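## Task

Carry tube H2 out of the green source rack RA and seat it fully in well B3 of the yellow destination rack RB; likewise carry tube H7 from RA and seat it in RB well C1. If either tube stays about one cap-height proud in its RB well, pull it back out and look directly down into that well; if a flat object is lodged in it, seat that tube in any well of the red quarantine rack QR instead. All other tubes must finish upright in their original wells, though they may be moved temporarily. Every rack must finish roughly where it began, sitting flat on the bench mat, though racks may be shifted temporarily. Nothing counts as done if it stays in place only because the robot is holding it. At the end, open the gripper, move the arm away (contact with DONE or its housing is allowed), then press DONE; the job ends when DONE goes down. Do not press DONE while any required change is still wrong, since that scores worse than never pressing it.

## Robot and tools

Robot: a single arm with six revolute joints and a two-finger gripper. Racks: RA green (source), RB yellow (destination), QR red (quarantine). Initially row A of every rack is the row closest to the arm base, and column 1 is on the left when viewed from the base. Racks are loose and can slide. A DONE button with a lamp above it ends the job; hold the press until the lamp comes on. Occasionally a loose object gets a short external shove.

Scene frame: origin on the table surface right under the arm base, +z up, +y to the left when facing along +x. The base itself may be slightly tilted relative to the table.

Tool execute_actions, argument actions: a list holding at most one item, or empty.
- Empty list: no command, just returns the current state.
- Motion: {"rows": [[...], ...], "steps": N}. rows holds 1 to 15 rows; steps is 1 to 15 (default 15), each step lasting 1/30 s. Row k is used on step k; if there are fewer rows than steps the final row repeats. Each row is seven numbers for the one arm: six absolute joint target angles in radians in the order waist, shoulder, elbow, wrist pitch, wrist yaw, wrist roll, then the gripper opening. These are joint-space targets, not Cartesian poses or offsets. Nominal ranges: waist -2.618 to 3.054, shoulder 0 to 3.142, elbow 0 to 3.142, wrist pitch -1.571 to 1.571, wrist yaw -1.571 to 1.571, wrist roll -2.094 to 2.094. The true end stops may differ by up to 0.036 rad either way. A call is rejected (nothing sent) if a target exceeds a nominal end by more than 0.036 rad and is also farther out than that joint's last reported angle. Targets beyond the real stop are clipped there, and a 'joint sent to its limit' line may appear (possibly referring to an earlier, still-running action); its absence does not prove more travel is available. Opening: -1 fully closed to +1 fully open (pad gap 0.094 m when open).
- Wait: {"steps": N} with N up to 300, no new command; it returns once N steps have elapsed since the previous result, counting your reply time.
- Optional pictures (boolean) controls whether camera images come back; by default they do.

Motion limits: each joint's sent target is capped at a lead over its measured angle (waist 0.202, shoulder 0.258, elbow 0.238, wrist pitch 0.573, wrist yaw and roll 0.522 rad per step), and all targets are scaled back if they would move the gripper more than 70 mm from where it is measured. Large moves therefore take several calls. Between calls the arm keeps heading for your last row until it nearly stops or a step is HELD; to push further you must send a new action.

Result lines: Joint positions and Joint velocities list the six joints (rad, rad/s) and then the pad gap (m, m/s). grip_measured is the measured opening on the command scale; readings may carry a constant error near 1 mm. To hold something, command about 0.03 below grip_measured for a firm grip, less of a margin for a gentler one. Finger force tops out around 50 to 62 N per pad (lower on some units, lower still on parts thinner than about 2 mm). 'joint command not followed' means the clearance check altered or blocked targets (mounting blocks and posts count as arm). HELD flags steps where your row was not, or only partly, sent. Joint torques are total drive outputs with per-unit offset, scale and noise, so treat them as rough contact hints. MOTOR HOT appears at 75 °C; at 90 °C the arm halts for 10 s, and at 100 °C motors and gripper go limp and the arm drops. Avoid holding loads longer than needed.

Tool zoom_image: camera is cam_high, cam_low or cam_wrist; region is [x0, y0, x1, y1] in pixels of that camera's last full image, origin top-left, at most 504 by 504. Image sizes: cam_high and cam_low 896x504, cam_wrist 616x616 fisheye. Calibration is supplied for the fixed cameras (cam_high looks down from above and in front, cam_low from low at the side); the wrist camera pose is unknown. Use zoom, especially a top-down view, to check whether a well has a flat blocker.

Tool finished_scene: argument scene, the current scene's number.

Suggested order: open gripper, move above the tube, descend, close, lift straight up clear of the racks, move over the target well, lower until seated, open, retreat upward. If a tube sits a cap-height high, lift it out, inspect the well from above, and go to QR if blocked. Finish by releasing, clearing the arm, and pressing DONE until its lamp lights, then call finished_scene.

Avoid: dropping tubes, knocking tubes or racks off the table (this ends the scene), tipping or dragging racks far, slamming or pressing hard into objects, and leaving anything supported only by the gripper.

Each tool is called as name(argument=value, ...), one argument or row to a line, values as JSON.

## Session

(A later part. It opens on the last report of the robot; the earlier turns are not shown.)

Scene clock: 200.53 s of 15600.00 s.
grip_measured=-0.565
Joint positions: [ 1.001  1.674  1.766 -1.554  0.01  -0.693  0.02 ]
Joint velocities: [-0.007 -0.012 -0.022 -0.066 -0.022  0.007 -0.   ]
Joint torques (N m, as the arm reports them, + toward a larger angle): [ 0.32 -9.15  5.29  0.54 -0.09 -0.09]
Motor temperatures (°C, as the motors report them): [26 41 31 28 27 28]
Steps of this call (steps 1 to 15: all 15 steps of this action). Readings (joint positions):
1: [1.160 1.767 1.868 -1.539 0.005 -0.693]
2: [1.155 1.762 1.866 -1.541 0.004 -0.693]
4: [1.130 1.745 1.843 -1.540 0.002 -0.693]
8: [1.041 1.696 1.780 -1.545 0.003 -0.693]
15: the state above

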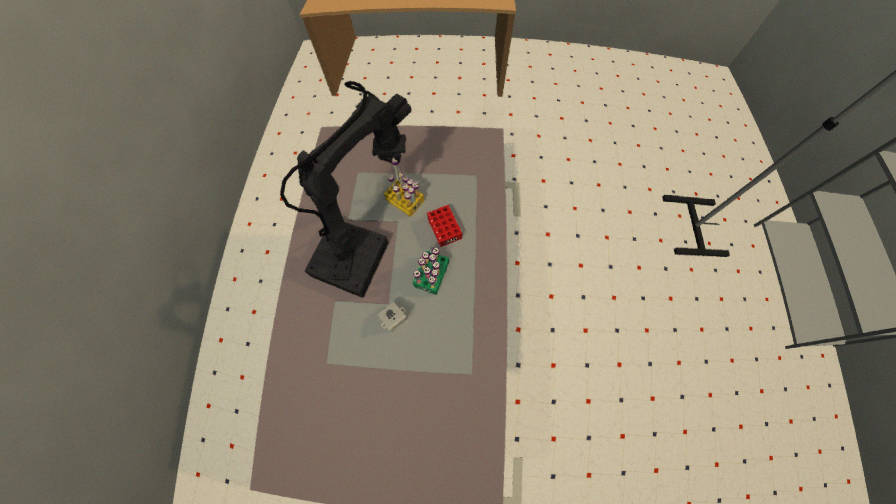

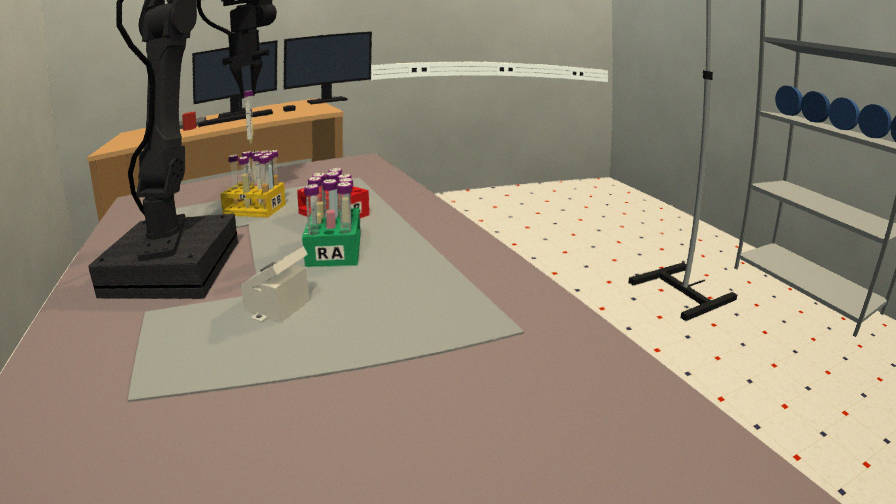

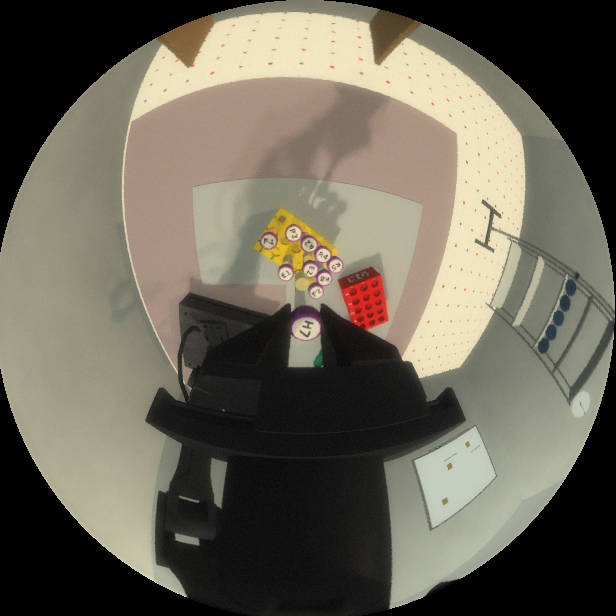

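execute_actions(
  actions=[
    {"rows":[[0.98,1.645,1.76,-1.555,0,-0.65,-0.6],[0.95,1.645,1.76,-1.555,0,-0.6,-0.6],[0.91,1.645,1.76,-1.555,0,-0.55,-0.6],[0.87,1.645,1.76,-1.555,0,-0.5,-0.6],[0.83,1.645,1.76,-1.555,0,-0.45,-0.6],[0.79,1.645,1.76,-1.555,0,-0.4,-0.6],[0.75,1.645,1.76,-1.555,0,-0.35,-0.6],[0.71,1.645,1.76,-1.555,0,-0.3,-0.6],[0.67,1.645,1.76,-1.55,0,-0.25,-0.6],[0.63,1.65,1.76,-1.53,0,-0.2,-0.6],[0.59,1.66,1.75,-1.51,0,-0.15,-0.6],[0.55,1.67,1.74,-1.49,0,-0.1,-0.6],[0.51,1.68,1.725,-1.47,0,-0.05,-0.6],[0.48,1.69,1.71,-1.445,0,0,-0.6],[0.455,1.695,1.69,-1.42,0,0.01,-0.6]],"steps":15},
  ],
  pictures=false,
)

execute_actions(
  actions=[
    {"rows":[[0.44,1.705,1.67,-1.39,0,0.01,-0.6],[0.43,1.71,1.65,-1.365,0,0.01,-0.6],[0.43,1.72,1.63,-1.34,0,0.01,-0.6],[0.43,1.73,1.61,-1.315,0,0.01,-0.6],[0.43,1.735,1.59,-1.29,0,0.01,-0.6],[0.43,1.74,1.575,-1.27,0,0.01,-0.6],[0.43,1.745,1.56,-1.255,0,0.01,-0.6],[0.43,1.75,1.545,-1.247,0,0.01,-0.6]],"steps":15},
  ],
  pictures=false,
)

execute_actions(
  actions=[
    {"steps":8},
  ],
)

zoom_image(
  camera="cam_wrist",
  region=[240, 210, 370, 340],
)

zoom_image(
  camera="cam_low",
  region=[250, 70, 390, 230],
)

Scene clock: 212.23 s of 15600.00 s.
grip_measured=-0.565
Joint positions: [ 0.506  1.678  1.727 -1.503  0.003 -0.167  0.02 ]
Joint velocities: [-0.945  0.076 -0.427  0.462 -0.066  1.136 -0.   ]
Joint torques (N m, as the arm reports them, + toward a larger angle): [ 0.68 -5.81  4.86  0.71 -0.01  0.05]
Motor temperatures (°C, as the motors report them): [26 41 30 28 27 28]
Steps of this call (steps 1 to 15: the robot went on to your last target; steps 16 to 90: nothing new was sent; then 8.20 s passed at rest; steps 91 to 105: all 15 steps of this action). Readings (joint positions):
91: [1.000 1.674 1.766 -1.554 0.009 -0.688]
92: [0.994 1.674 1.766 -1.554 0.007 -0.676]
94: [0.954 1.674 1.766 -1.554 -0.001 -0.629]
98: [0.788 1.674 1.766 -1.554 -0.002 -0.482]
105: the state above

Scene clock: 212.73 s of 15600.00 s.
grip_measured=-0.565
Joint positions: [ 0.424  1.772  1.537 -1.288  0.005 -0.004  0.02 ]
Joint velocities: [-0.012 -0.002 -0.002  0.183 -0.022  0.066 -0.   ]
Joint torques (N m, as the arm reports them, + toward a larger angle): [ 0.46 -9.66  6.64  0.65 -0.05  0.1 ]
Motor temperatures (°C, as the motors report them): [26 40 30 28 27 28]
Steps of this call (steps 1 to 15: all 15 steps of this action). Readings (joint positions):
1: [0.476 1.682 1.711 -1.485 0.004 -0.132]
2: [0.452 1.687 1.692 -1.466 0.005 -0.104]
4: [0.426 1.705 1.652 -1.426 0.008 -0.065]
8: [0.424 1.748 1.571 -1.343 0.007 -0.025]
15: the state above

Scene clock: 213.00 s of 15600.00 s.
grip_measured=-0.565
Joint positions: [ 0.424  1.772  1.537 -1.274  0.005  0.     0.02 ]
Joint velocities: [-0.012 -0.012  0.002  0.022  0.007 -0.007  0.   ]
Joint torques (N m, as the arm reports them, + toward a larger angle): [ 0.48 -9.72  6.67  0.72 -0.04  0.08]
Motor temperatures (°C, as the motors report them): [26 40 30 28 27 28]
Steps of this call (steps 1 to 8: the robot went on to your last target). Readings (joint positions):
1: [0.424 1.772 1.537 -1.284 0.005 -0.003]
2: [0.424 1.772 1.537 -1.281 0.005 -0.002]
4: [0.424 1.772 1.537 -1.278 0.005 -0.001]
8: the state above

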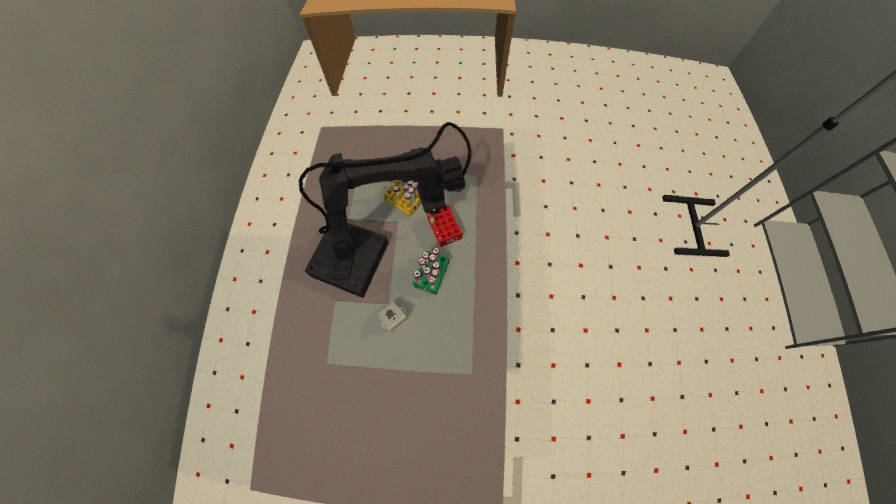

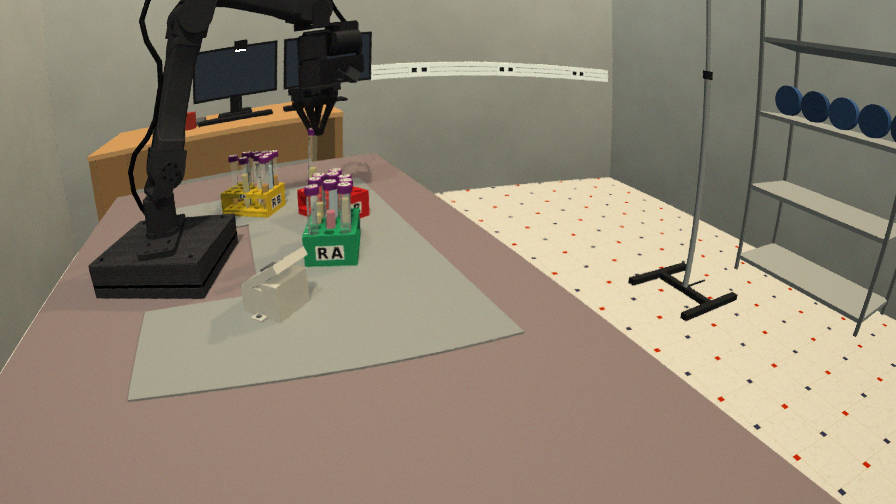

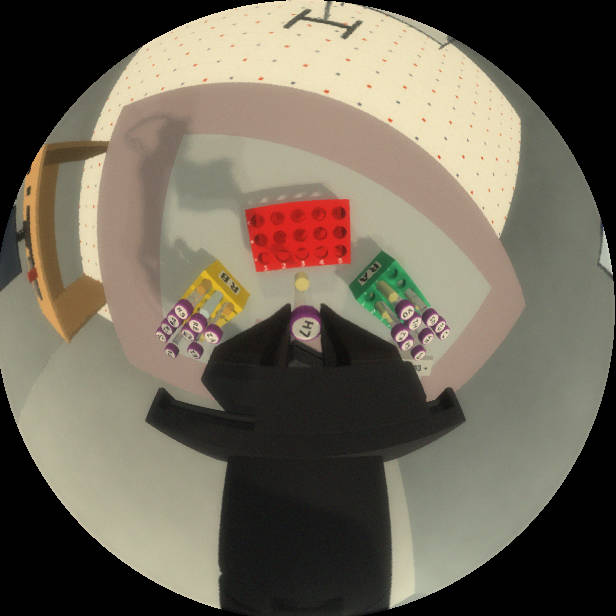

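Region (240, 210, 370, 340) of cam_wrist's 616x616 image, scaled by 3.877, with more detail than that image has.

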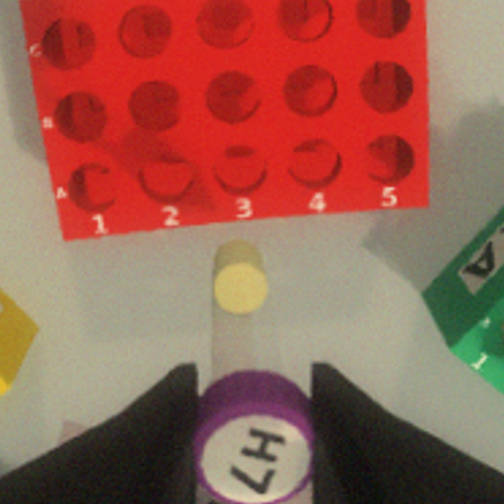

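Region (250, 70, 390, 230) of cam_low's 896x504 image, scaled by 3.150, with more detail than that image has; it fills the left 441 columns of this view, and the rest is white.

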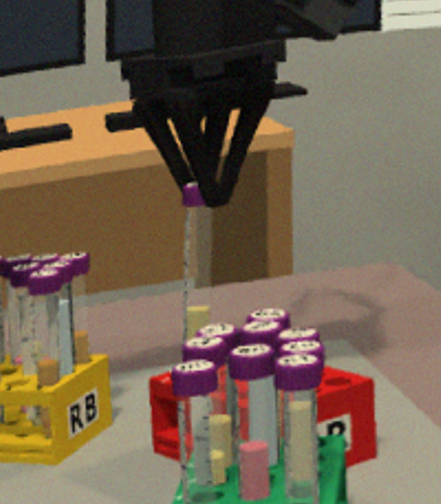

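execute_actions(
  actions=[
    {"rows":[[0.43,1.765,1.57,-1.24,0,0.01,-0.6],[0.43,1.775,1.585,-1.23,0,0.01,-0.6],[0.43,1.785,1.596,-1.222,0,0.01,-0.6],[0.43,1.79,1.596,-1.222,0,0.01,-0.6],[0.43,1.796,1.596,-1.222,0,0.01,-0.6]],"steps":15},
  ],
)

zoom_image(
  camera="cam_wrist",
  region=[240, 210, 370, 340],
)

Scene clock: 218.50 s of 15600.00 s.
grip_measured=-0.565
Joint positions: [ 0.424  1.801  1.563 -1.249  0.005  0.002  0.02 ]
Joint velocities: [ 0.012  0.007 -0.002  0.022  0.022 -0.007 -0.001]
Joint torques (N m, as the arm reports them, + toward a larger angle): [ 0.42 -8.66  8.84  0.73 -0.05  0.1 ]
Motor temperatures (°C, as the motors report them): [26 41 31 28 27 28]
Steps of this call (steps 1 to 30: the robot went on to your last target; steps 31 to 90: nothing new was sent; then 2.00 s passed at rest; steps 91 to 105: all 15 steps of this action). Readings (joint positions):
91: [0.424 1.772 1.537 -1.272 0.005 0.002]
92: [0.424 1.773 1.539 -1.272 0.005 0.002]
94: [0.424 1.780 1.552 -1.268 0.005 0.002]
98: [0.424 1.796 1.563 -1.250 0.005 0.002]
105: the state above

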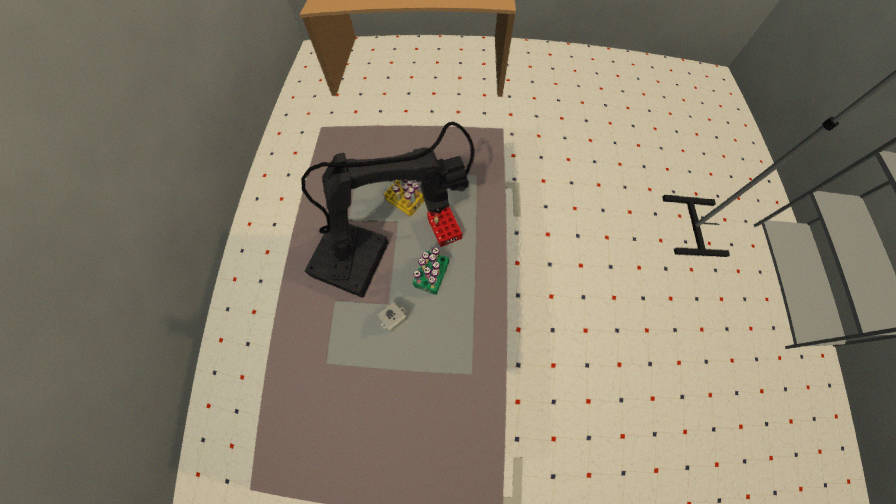

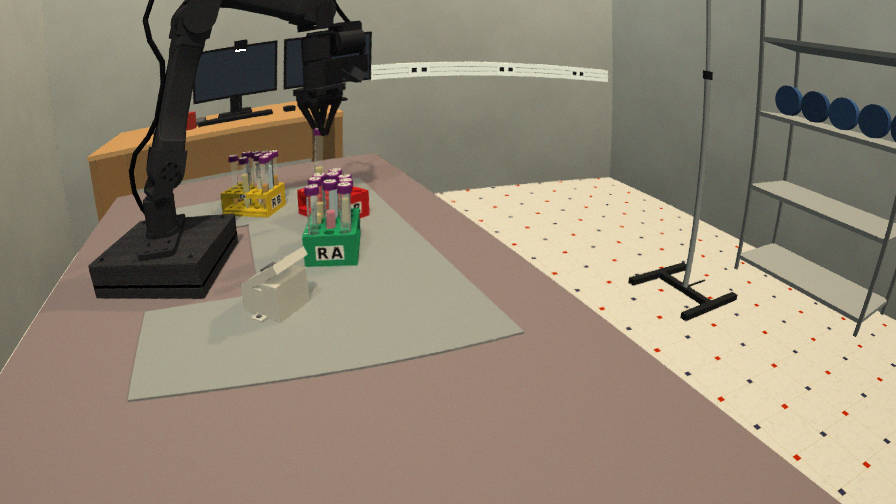

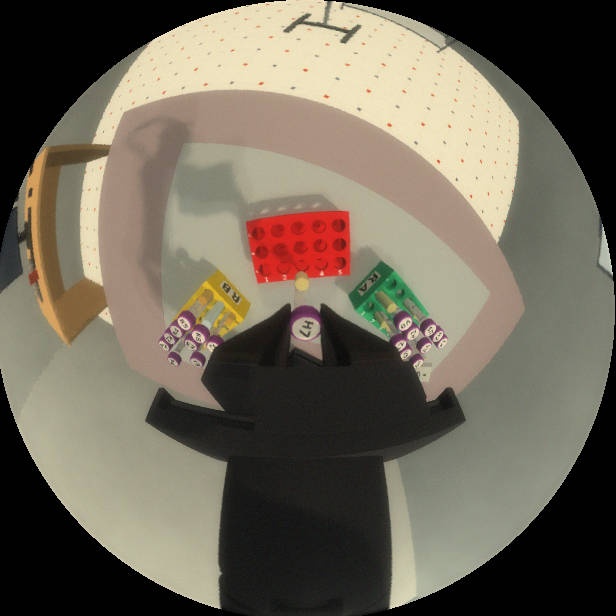

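Region (240, 210, 370, 340) of cam_wrist's 616x616 image, scaled by 3.877, with more detail than that image has.

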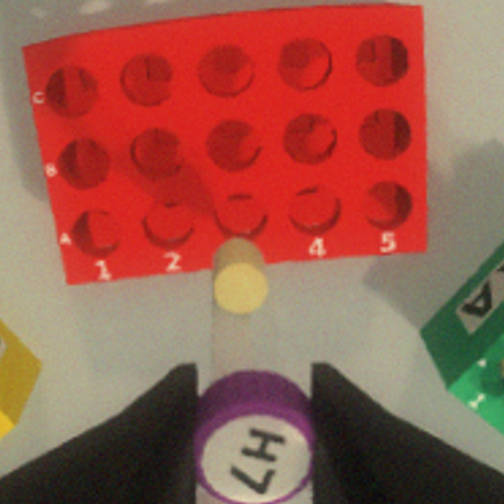

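execute_actions(
  actions=[
    {"rows":[[0.43,1.80,1.56,-1.21,0,0.01,-0.6],[0.43,1.803,1.553,-1.2,0,0.01,-0.6],[0.43,1.806,1.546,-1.19,0,0.01,-0.6],[0.43,1.806,1.54,-1.183,0,0.01,-0.6],[0.43,1.806,1.533,-1.183,0,0.01,-0.6]],"steps":15},
  ],
)

zoom_image(
  camera="cam_wrist",
  region=[240, 210, 370, 340],
)

zoom_image(
  camera="cam_high",
  region=[415, 190, 475, 255],
)

Scene clock: 223.17 s of 15600.00 s.
grip_measured=-0.565
Joint positions: [ 0.424  1.813  1.534 -1.212  0.005  0.002  0.02 ]
Joint velocities: [ 0.007 -0.007 -0.027  0.066  0.007  0.037  0.001]
Joint torques (N m, as the arm reports them, + toward a larger angle): [ 0.44 -8.68  6.03  0.72 -0.04  0.08]
Motor temperatures (°C, as the motors report them): [26 40 31 28 27 28]
Steps of this call (steps 1 to 15: the robot went on to your last target; steps 16 to 90: nothing new was sent; then 1.17 s passed at rest; steps 91 to 105: all 15 steps of this action). Readings (joint positions):
91: [0.424 1.801 1.563 -1.247 0.005 0.002]
92: [0.424 1.801 1.563 -1.245 0.005 0.002]
94: [0.424 1.801 1.557 -1.232 0.005 0.002]
98: [0.424 1.806 1.538 -1.218 0.005 0.002]
105: the state above

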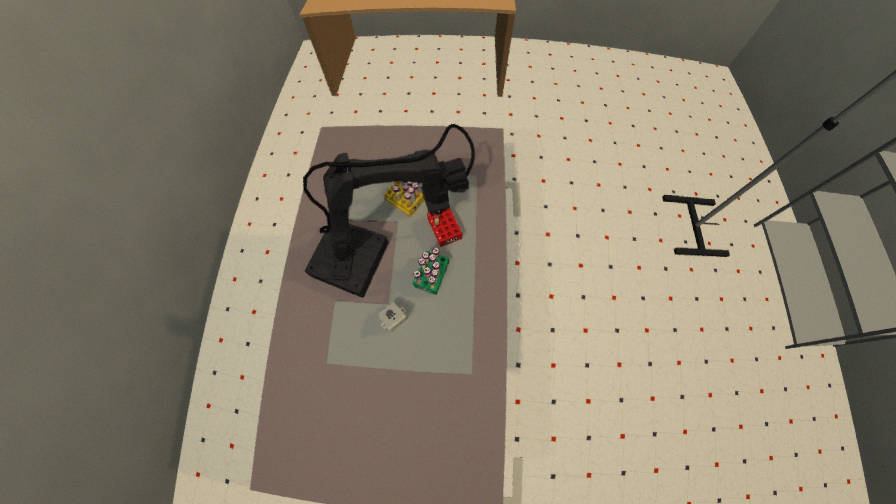

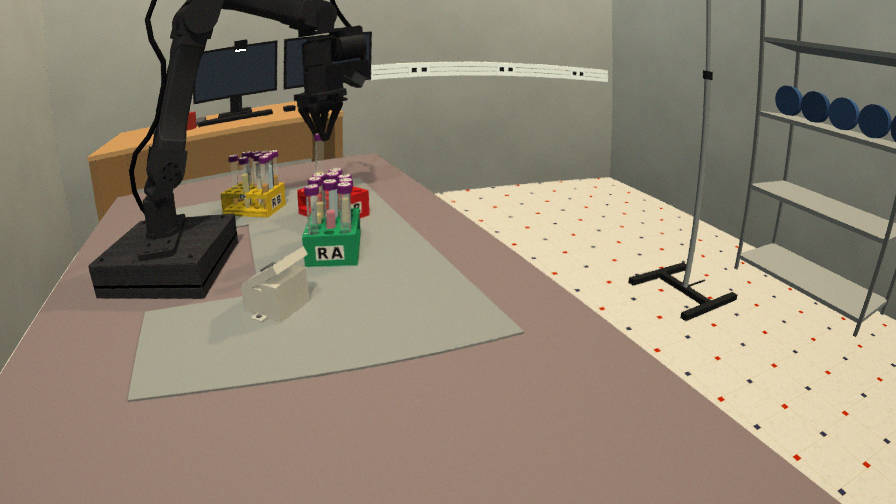

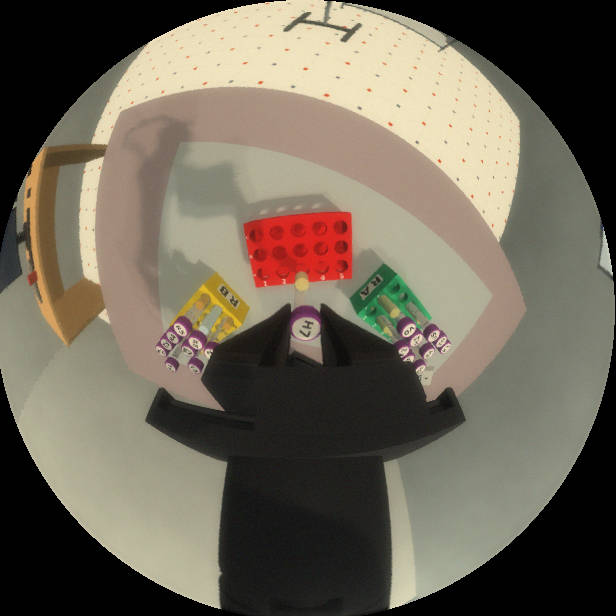

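Region (240, 210, 370, 340) of cam_wrist's 616x616 image, scaled by 3.877, with more detail than that image has.

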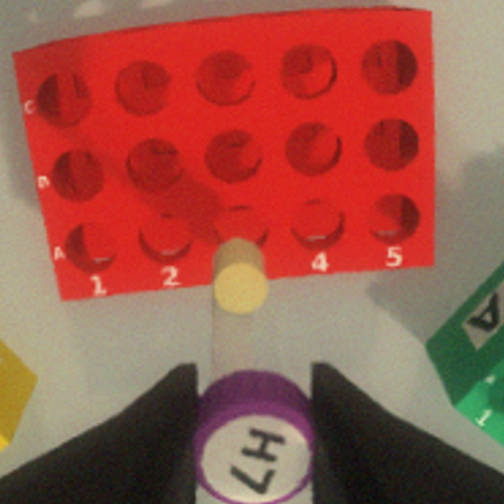

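Region (415, 190, 475, 255) of cam_high's 896x504 image, scaled by 7.754, with more detail than that image has; it fills the left 465 columns of this view, and the rest is white.

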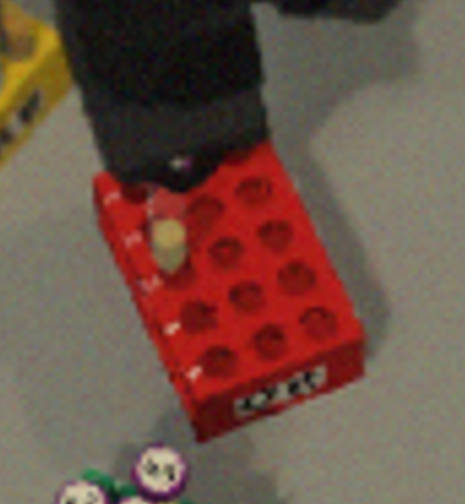

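execute_actions(
  actions=[
    {"rows":[[0.43,1.807,1.527,-1.17,0,0.01,-0.6],[0.43,1.808,1.52,-1.16,0,0.01,-0.6],[0.43,1.809,1.513,-1.15,0,0.01,-0.6],[0.43,1.81,1.506,-1.142,0,0.01,-0.6],[0.43,1.811,1.499,-1.134,0,0.01,-0.6],[0.43,1.812,1.492,-1.126,0,0.01,-0.6],[0.43,1.813,1.485,-1.118,0,0.01,-0.6],[0.43,1.814,1.478,-1.11,0,0.01,-0.6],[0.43,1.815,1.471,-1.104,0,0.01,-0.6],[0.43,1.816,1.465,-1.098,0,0.01,-0.6],[0.43,1.816,1.459,-1.098,0,0.01,-0.6]],"steps":15},
  ],
)

zoom_image(
  camera="cam_wrist",
  region=[240, 210, 370, 340],
)

Scene clock: 227.53 s of 15600.00 s.
grip_measured=-0.565
Joint positions: [ 0.424  1.817  1.463 -1.129  0.005  0.002  0.02 ]
Joint velocities: [-0.002  0.056 -0.007 -0.007 -0.022 -0.051 -0.001]
Joint torques (N m, as the arm reports them, + toward a larger angle): [ 0.44 -8.63  5.59  0.71 -0.03  0.09]
Motor temperatures (°C, as the motors report them): [26 40 31 28 27 28]
Steps of this call (steps 1 to 15: the robot went on to your last target; steps 16 to 90: nothing new was sent; then 0.87 s passed at rest; steps 91 to 105: all 15 steps of this action). Readings (joint positions):
91: [0.424 1.813 1.534 -1.208 0.005 0.002]
92: [0.424 1.813 1.533 -1.204 0.005 0.002]
94: [0.424 1.813 1.524 -1.191 0.005 0.002]
98: [0.424 1.813 1.493 -1.164 0.005 0.002]
105: the state above

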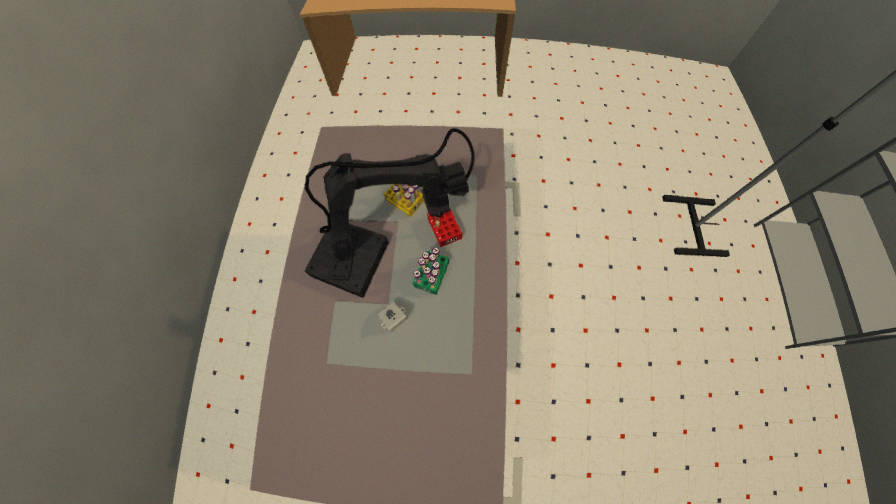

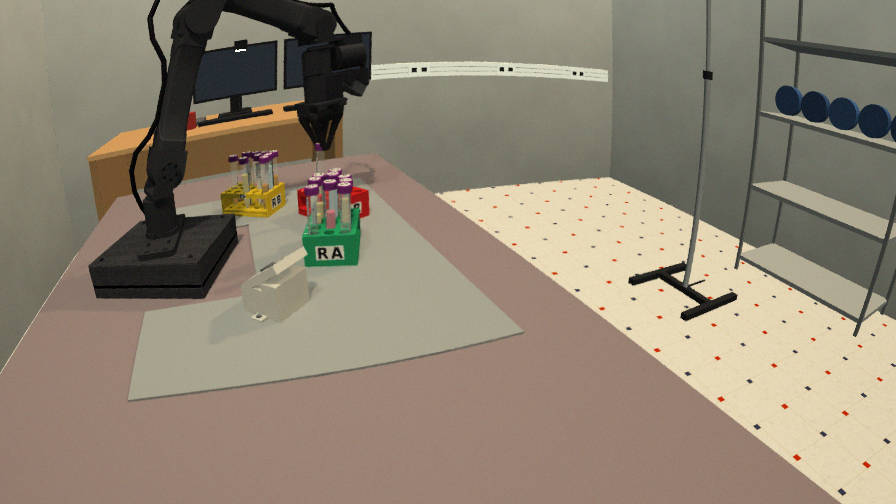

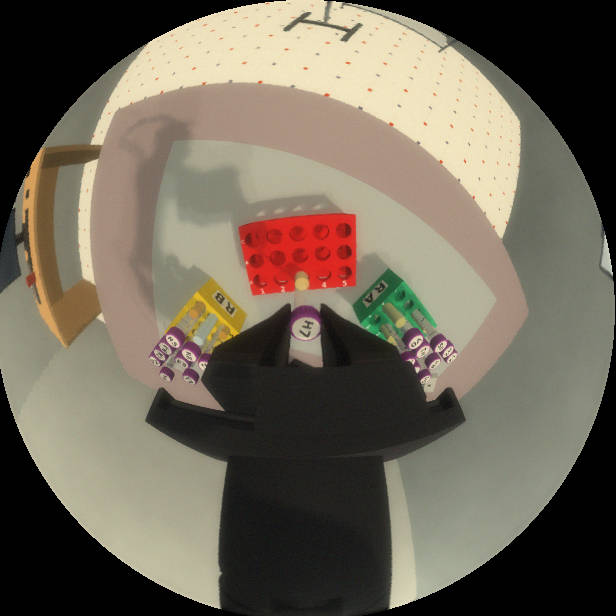

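Region (240, 210, 370, 340) of cam_wrist's 616x616 image, scaled by 3.877, with more detail than that image has.

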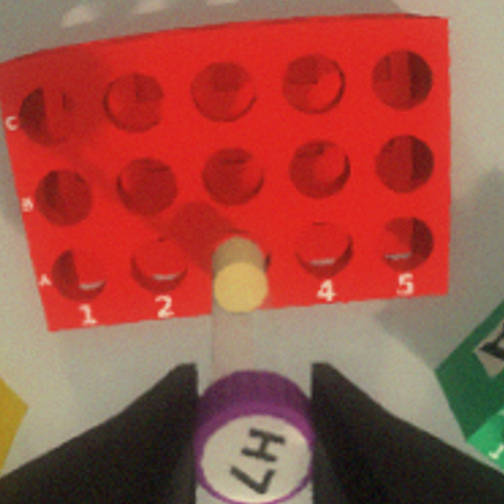

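execute_actions(
  actions=[
    {"rows":[[0.43,1.817,1.452,-1.085,0,0.01,-0.6],[0.43,1.818,1.445,-1.075,0,0.01,-0.6],[0.43,1.819,1.438,-1.066,0,0.01,-0.6],[0.43,1.82,1.431,-1.058,0,0.01,-0.6],[0.43,1.821,1.424,-1.05,0,0.01,-0.6],[0.43,1.822,1.417,-1.042,0,0.01,-0.6],[0.43,1.823,1.41,-1.034,0,0.01,-0.6],[0.43,1.824,1.403,-1.026,0,0.01,-0.6],[0.43,1.825,1.396,-1.02,0,0.01,-0.6],[0.43,1.826,1.39,-1.014,0,0.01,-0.6],[0.43,1.826,1.383,-1.014,0,0.01,-0.6]],"steps":15},
  ],
  pictures=false,
)

execute_actions(
  actions=[
    {"rows":[[0.43,1.826,1.383,-1.014,0,0.01,-0.56],[0.43,1.826,1.383,-1.014,0,0.01,-0.53],[0.43,1.826,1.383,-1.014,0,0.01,-0.5],[0.43,1.826,1.383,-1.014,0,0.01,-0.45],[0.43,1.826,1.383,-1.014,0,0.01,-0.36]],"steps":12},
  ],
)

zoom_image(
  camera="cam_low",
  region=[250, 70, 390, 230],
)

Scene clock: 236.53 s of 15600.00 s.
grip_measured=-0.565
Joint positions: [ 0.424  1.83   1.387 -1.04   0.005  0.002  0.02 ]
Joint velocities: [-0.012  0.056 -0.027  0.037  0.007  0.022 -0.001]
Joint torques (N m, as the arm reports them, + toward a larger angle): [ 0.45 -8.9   5.71  0.68 -0.05  0.08]
Motor temperatures (°C, as the motors report them): [26 40 31 28 27 28]
Steps of this call (steps 1 to 15: the robot went on to your last target; steps 16 to 90: nothing new was sent; then 5.50 s passed at rest; steps 91 to 105: all 15 steps of this action). Readings (joint positions):
91: [0.424 1.819 1.462 -1.123 0.005 0.002]
92: [0.424 1.819 1.460 -1.119 0.005 0.002]
94: [0.424 1.819 1.450 -1.107 0.005 0.002]
98: [0.424 1.819 1.418 -1.079 0.005 0.002]
105: the state above

Scene clock: 236.93 s of 15600.00 s.
grip_measured=-0.361
Joint positions: [ 0.424  1.831  1.386 -1.037  0.005  0.002  0.03 ]
Joint velocities: [-0.002 -0.002  0.007  0.007  0.066 -0.007 -0.001]
Joint torques (N m, as the arm reports them, + toward a larger angle): [ 0.38 -8.77  5.62  0.74 -0.04  0.08]
Motor temperatures (°C, as the motors report them): [26 40 31 28 27 28]
Steps of this call (steps 1 to 12: all 12 steps of this action). Readings (joint positions):
1: [0.424 1.831 1.387 -1.038 0.005 0.002]
2: [0.424 1.831 1.386 -1.037 0.005 0.002]
4: [0.424 1.831 1.386 -1.037 0.005 0.002]
8: [0.424 1.831 1.386 -1.037 0.005 0.002]
12: the state above

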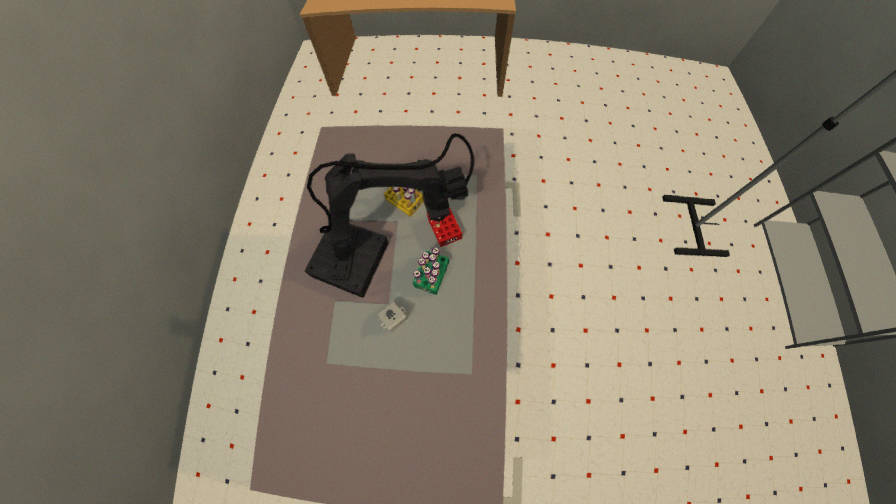

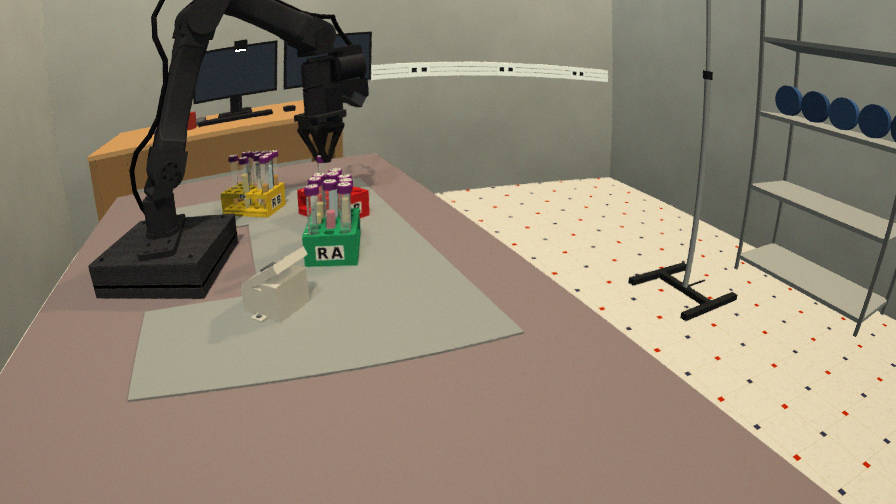

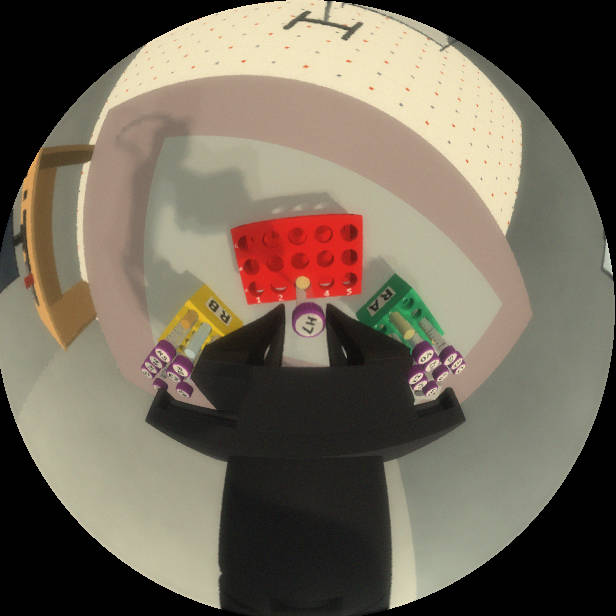

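Region (250, 70, 390, 230) of cam_low's 896x504 image, scaled by 3.150, with more detail than that image has; it fills the left 441 columns of this view, and the rest is white.

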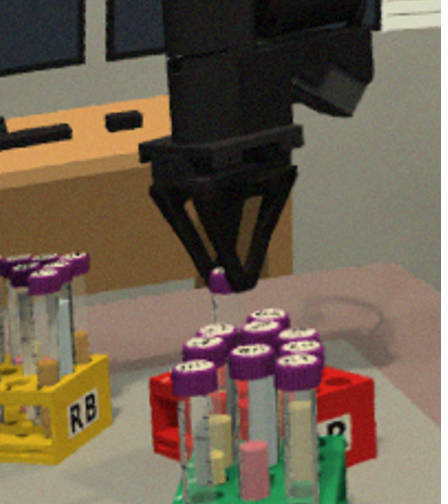

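execute_actions(
  actions=[
    {"rows":[[0.43,1.82,1.41,-1.04,0,0.01,-0.36],[0.43,1.81,1.43,-1.07,0,0.01,-0.36],[0.43,1.80,1.45,-1.10,0,0.01,-0.36],[0.43,1.795,1.47,-1.13,0,0.03,-0.36],[0.43,1.79,1.49,-1.16,0,0.06,-0.36],[0.43,1.79,1.51,-1.19,0,0.1,-0.36],[0.42,1.79,1.53,-1.22,0,0.15,-0.36],[0.40,1.79,1.55,-1.25,0,0.2,-0.36],[0.37,1.79,1.55,-1.27,0,0.26,-0.36],[0.33,1.79,1.55,-1.28,0,0.32,-0.4],[0.29,1.79,1.55,-1.28,0,0.38,-0.4],[0.25,1.79,1.55,-1.28,0,0.44,-0.4],[0.21,1.79,1.55,-1.28,0,0.5,-0.4],[0.17,1.79,1.55,-1.28,0,0.56,-0.4],[0.13,1.79,1.55,-1.28,0,0.62,-0.4]],"steps":15},
  ],
  pictures=false,
)

execute_actions(
  actions=[
    {"rows":[[0.09,1.79,1.55,-1.28,0,0.68,-0.4],[0.05,1.79,1.55,-1.28,0,0.74,-0.4],[0.01,1.79,1.55,-1.27,0,0.8,-0.4],[-0.03,1.79,1.54,-1.26,0,0.84,-0.4],[-0.07,1.795,1.53,-1.25,0,0.84,-0.4],[-0.10,1.80,1.52,-1.24,0,0.84,-0.4],[-0.13,1.805,1.51,-1.225,0,0.84,-0.4],[-0.155,1.81,1.495,-1.21,0,0.84,-0.4],[-0.175,1.812,1.48,-1.195,0,0.84,-0.4],[-0.185,1.815,1.465,-1.18,0,0.84,-0.4],[-0.188,1.815,1.452,-1.175,0,0.84,-0.4]],"steps":15},
  ],
  pictures=false,
)

execute_actions(
  actions=[
    {"steps":10},
  ],
)

zoom_image(
  camera="cam_wrist",
  region=[230, 220, 390, 380],
)

Scene clock: 249.80 s of 15600.00 s.
grip_measured=-0.399
Joint positions: [ 0.214  1.817  1.524 -1.233 -0.011  0.386  0.028]
Joint velocities: [-1.35  -0.007 -0.022 -0.139  0.066  1.531  0.   ]
Joint torques (N m, as the arm reports them, + toward a larger angle): [ -0.4  -10.34   8.17   0.31   0.12   0.05]
Motor temperatures (°C, as the motors report them): [26 40 31 28 27 28]
Steps of this call (steps 1 to 15: the robot went on to your last target; steps 16 to 90: nothing new was sent; then 9.37 s passed at rest; steps 91 to 105: all 15 steps of this action). Readings (joint positions):
91: [0.424 1.831 1.386 -1.037 0.005 0.002]
92: [0.424 1.831 1.388 -1.040 0.005 0.002]
94: [0.424 1.831 1.403 -1.067 0.005 0.005]
98: [0.423 1.831 1.480 -1.149 0.003 0.074]
105: the state above

Scene clock: 250.30 s of 15600.00 s.
grip_measured=-0.399
Joint positions: [-0.196  1.822  1.452 -1.209 -0.002  0.814  0.028]
Joint velocities: [ 0.037  0.046 -0.066  0.022  0.007  0.11  -0.   ]
Joint torques (N m, as the arm reports them, + toward a larger angle): [ 0.41 -8.92  6.1   0.68  0.07  0.09]
Motor temperatures (°C, as the motors report them): [26 40 31 28 27 28]
Steps of this call (steps 1 to 15: all 15 steps of this action). Readings (joint positions):
1: [0.167 1.817 1.524 -1.238 -0.010 0.441]
2: [0.121 1.817 1.524 -1.242 -0.009 0.497]
4: [0.035 1.817 1.524 -1.244 -0.007 0.608]
8: [-0.111 1.817 1.519 -1.239 -0.005 0.741]
15: the state above

Scene clock: 250.63 s of 15600.00 s.
grip_measured=-0.399
Joint positions: [-0.194  1.823  1.451 -1.197 -0.003  0.829  0.028]
Joint velocities: [-0.017  0.022 -0.012 -0.022 -0.022  0.037 -0.   ]
Joint torques (N m, as the arm reports them, + toward a larger angle): [ 0.5  -8.89  5.94  0.57  0.06  0.09]
Motor temperatures (°C, as the motors report them): [26 40 31 28 27 28]
Steps of this call (steps 1 to 10: the robot went on to your last target). Readings (joint positions):
1: [-0.195 1.823 1.451 -1.208 -0.002 0.818]
2: [-0.195 1.823 1.451 -1.207 -0.003 0.820]
4: [-0.194 1.823 1.451 -1.202 -0.003 0.824]
8: [-0.194 1.823 1.451 -1.198 -0.003 0.829]
10: the state above

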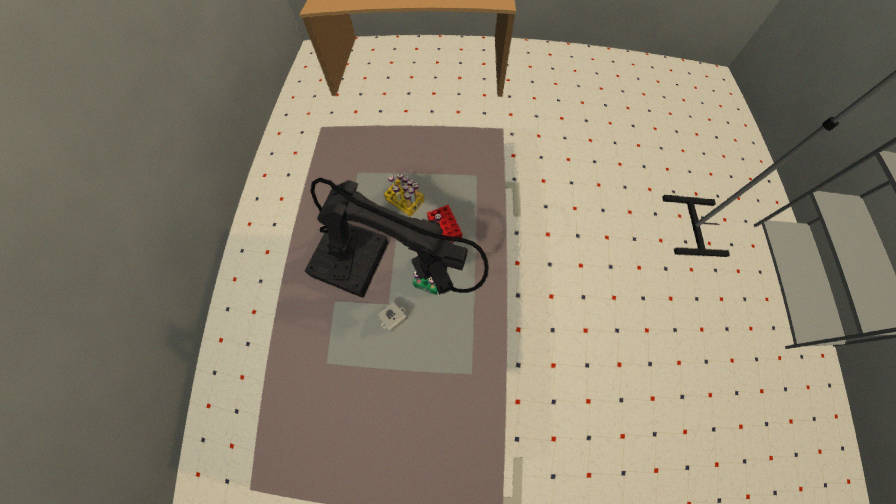

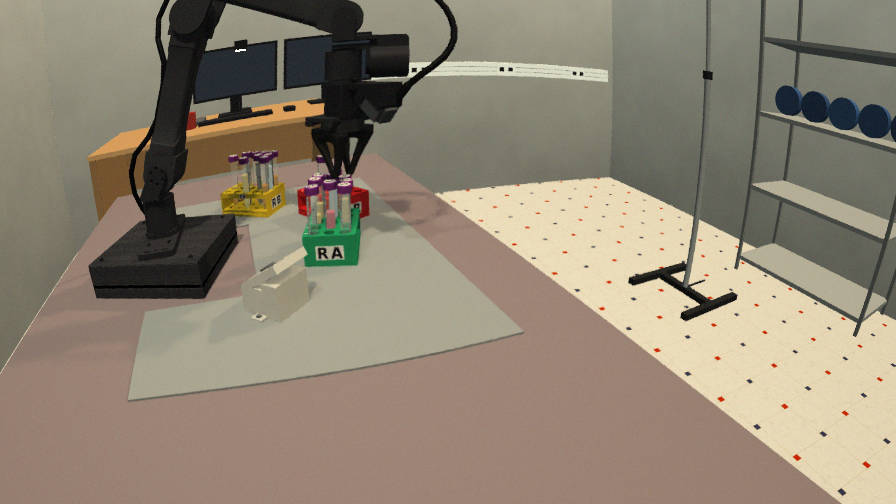

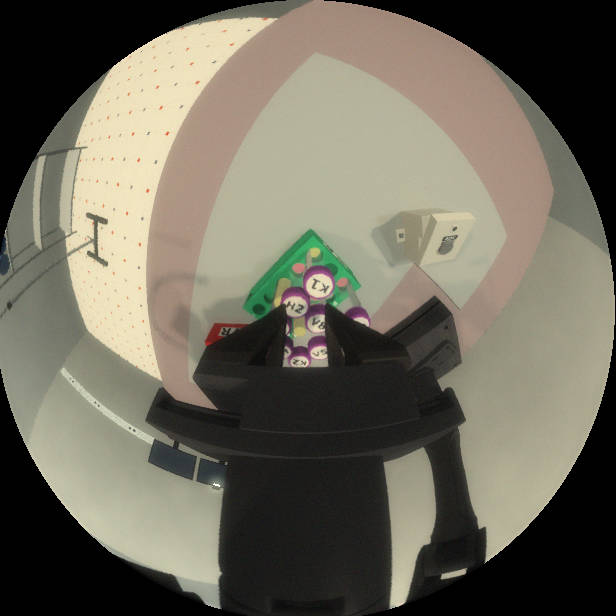

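Region (230, 220, 390, 380) of cam_wrist's 616x616 image, scaled by 3.150, with more detail than that image has.

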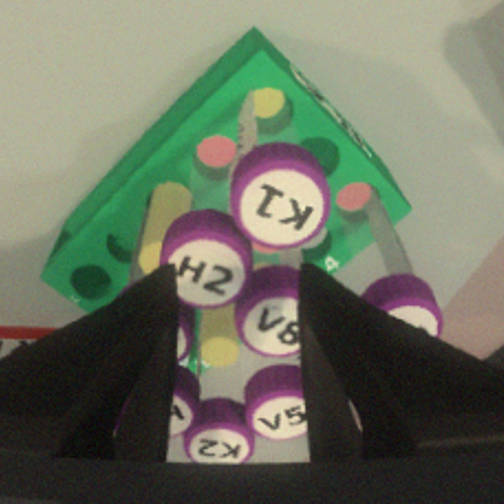

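execute_actions(
  actions=[
    {"rows":[[-0.175,1.82,1.452,-1.165,0,0.84,-0.4],[-0.165,1.825,1.452,-1.16,0,0.84,-0.4],[-0.156,1.828,1.452,-1.155,0,0.84,-0.4],[-0.156,1.83,1.445,-1.147,0,0.84,-0.4],[-0.156,1.833,1.437,-1.147,0,0.84,-0.4]],"steps":15},
  ],
)

zoom_image(
  camera="cam_wrist",
  region=[230, 220, 390, 380],
)

zoom_image(
  camera="cam_low",
  region=[280, 130, 380, 230],
)

Scene clock: 265.20 s of 15600.00 s.
grip_measured=-0.399
Joint positions: [-0.159  1.837  1.44  -1.169 -0.006  0.832  0.028]
Joint velocities: [ 0.002 -0.007 -0.007 -0.022  0.007  0.007  0.   ]
Joint torques (N m, as the arm reports them, + toward a larger angle): [ 0.13 -8.56  5.62  0.59  0.09  0.08]
Motor temperatures (°C, as the motors report them): [26 40 31 28 27 28]
Steps of this call (steps 1 to 30: the robot went on to your last target; steps 31 to 90: nothing new was sent; then 11.07 s passed at rest; steps 91 to 105: all 15 steps of this action). Readings (joint positions):
91: [-0.194 1.823 1.451 -1.195 -0.003 0.832]
92: [-0.190 1.823 1.451 -1.193 -0.003 0.832]
94: [-0.177 1.823 1.451 -1.186 -0.003 0.832]
98: [-0.159 1.831 1.451 -1.174 -0.006 0.832]
105: the state above

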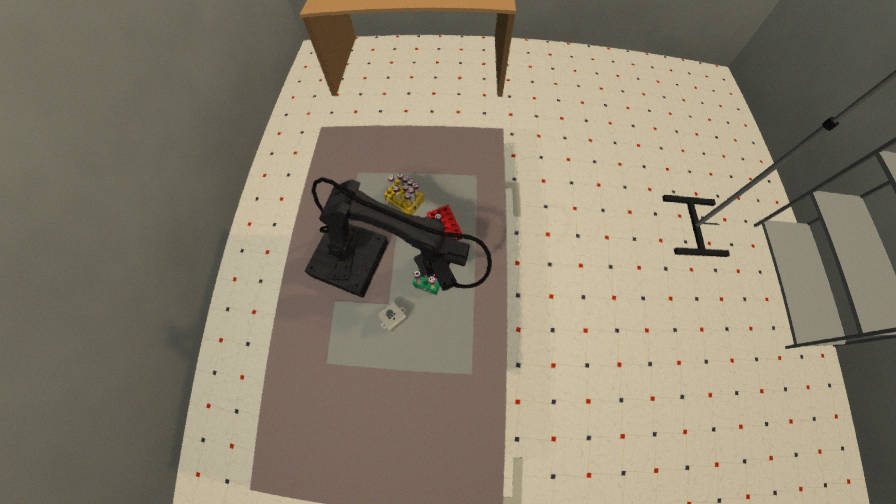

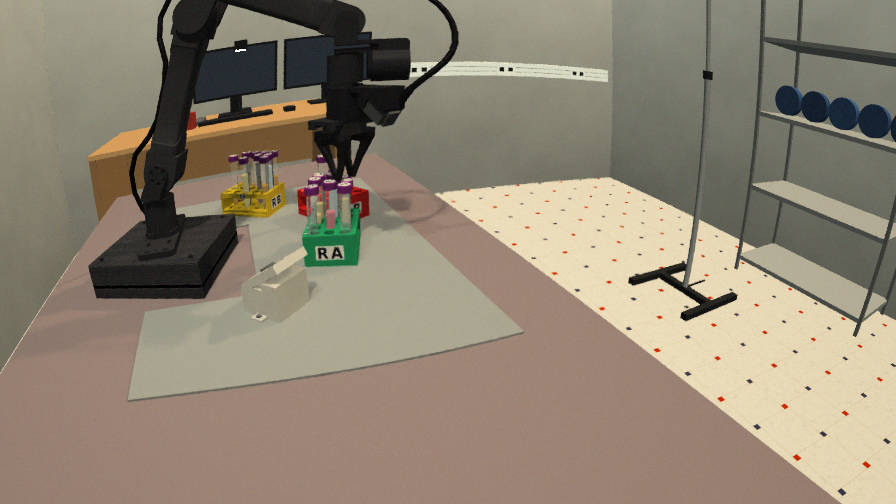

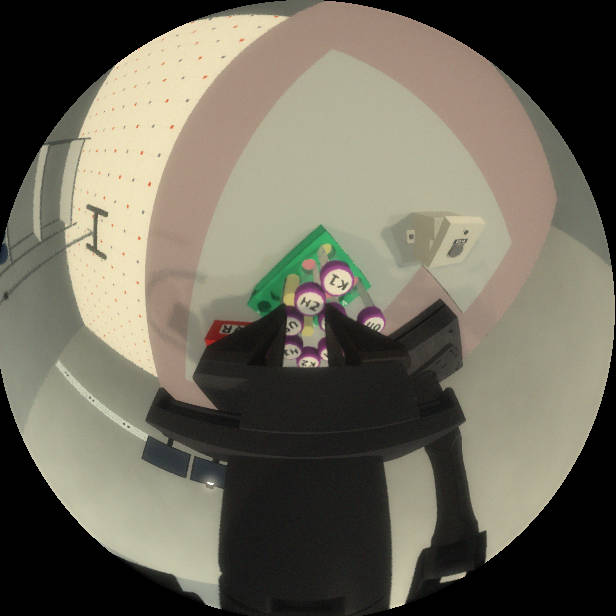

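Region (230, 220, 390, 380) of cam_wrist's 616x616 image, scaled by 3.150, with more detail than that image has.

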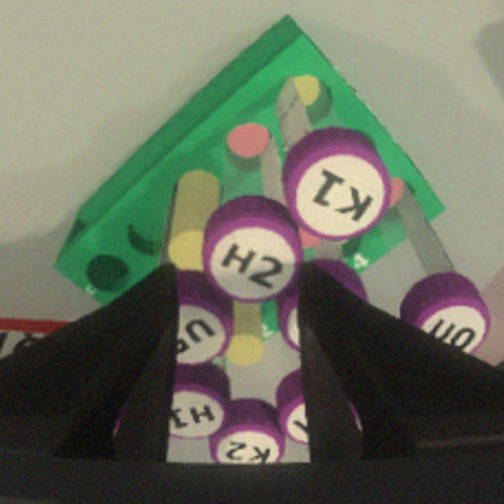

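Region (280, 130, 380, 230) of cam_low's 896x504 image, scaled by 5.040, with more detail than that image has.

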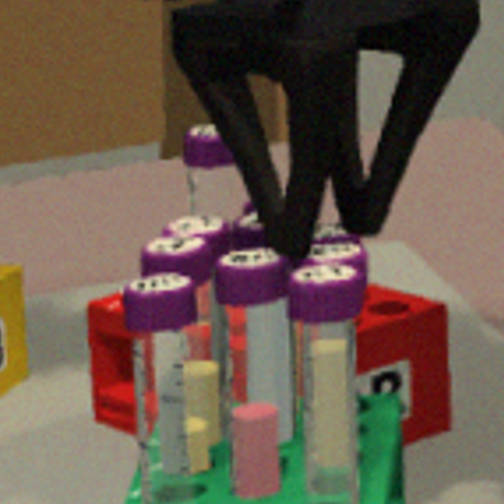

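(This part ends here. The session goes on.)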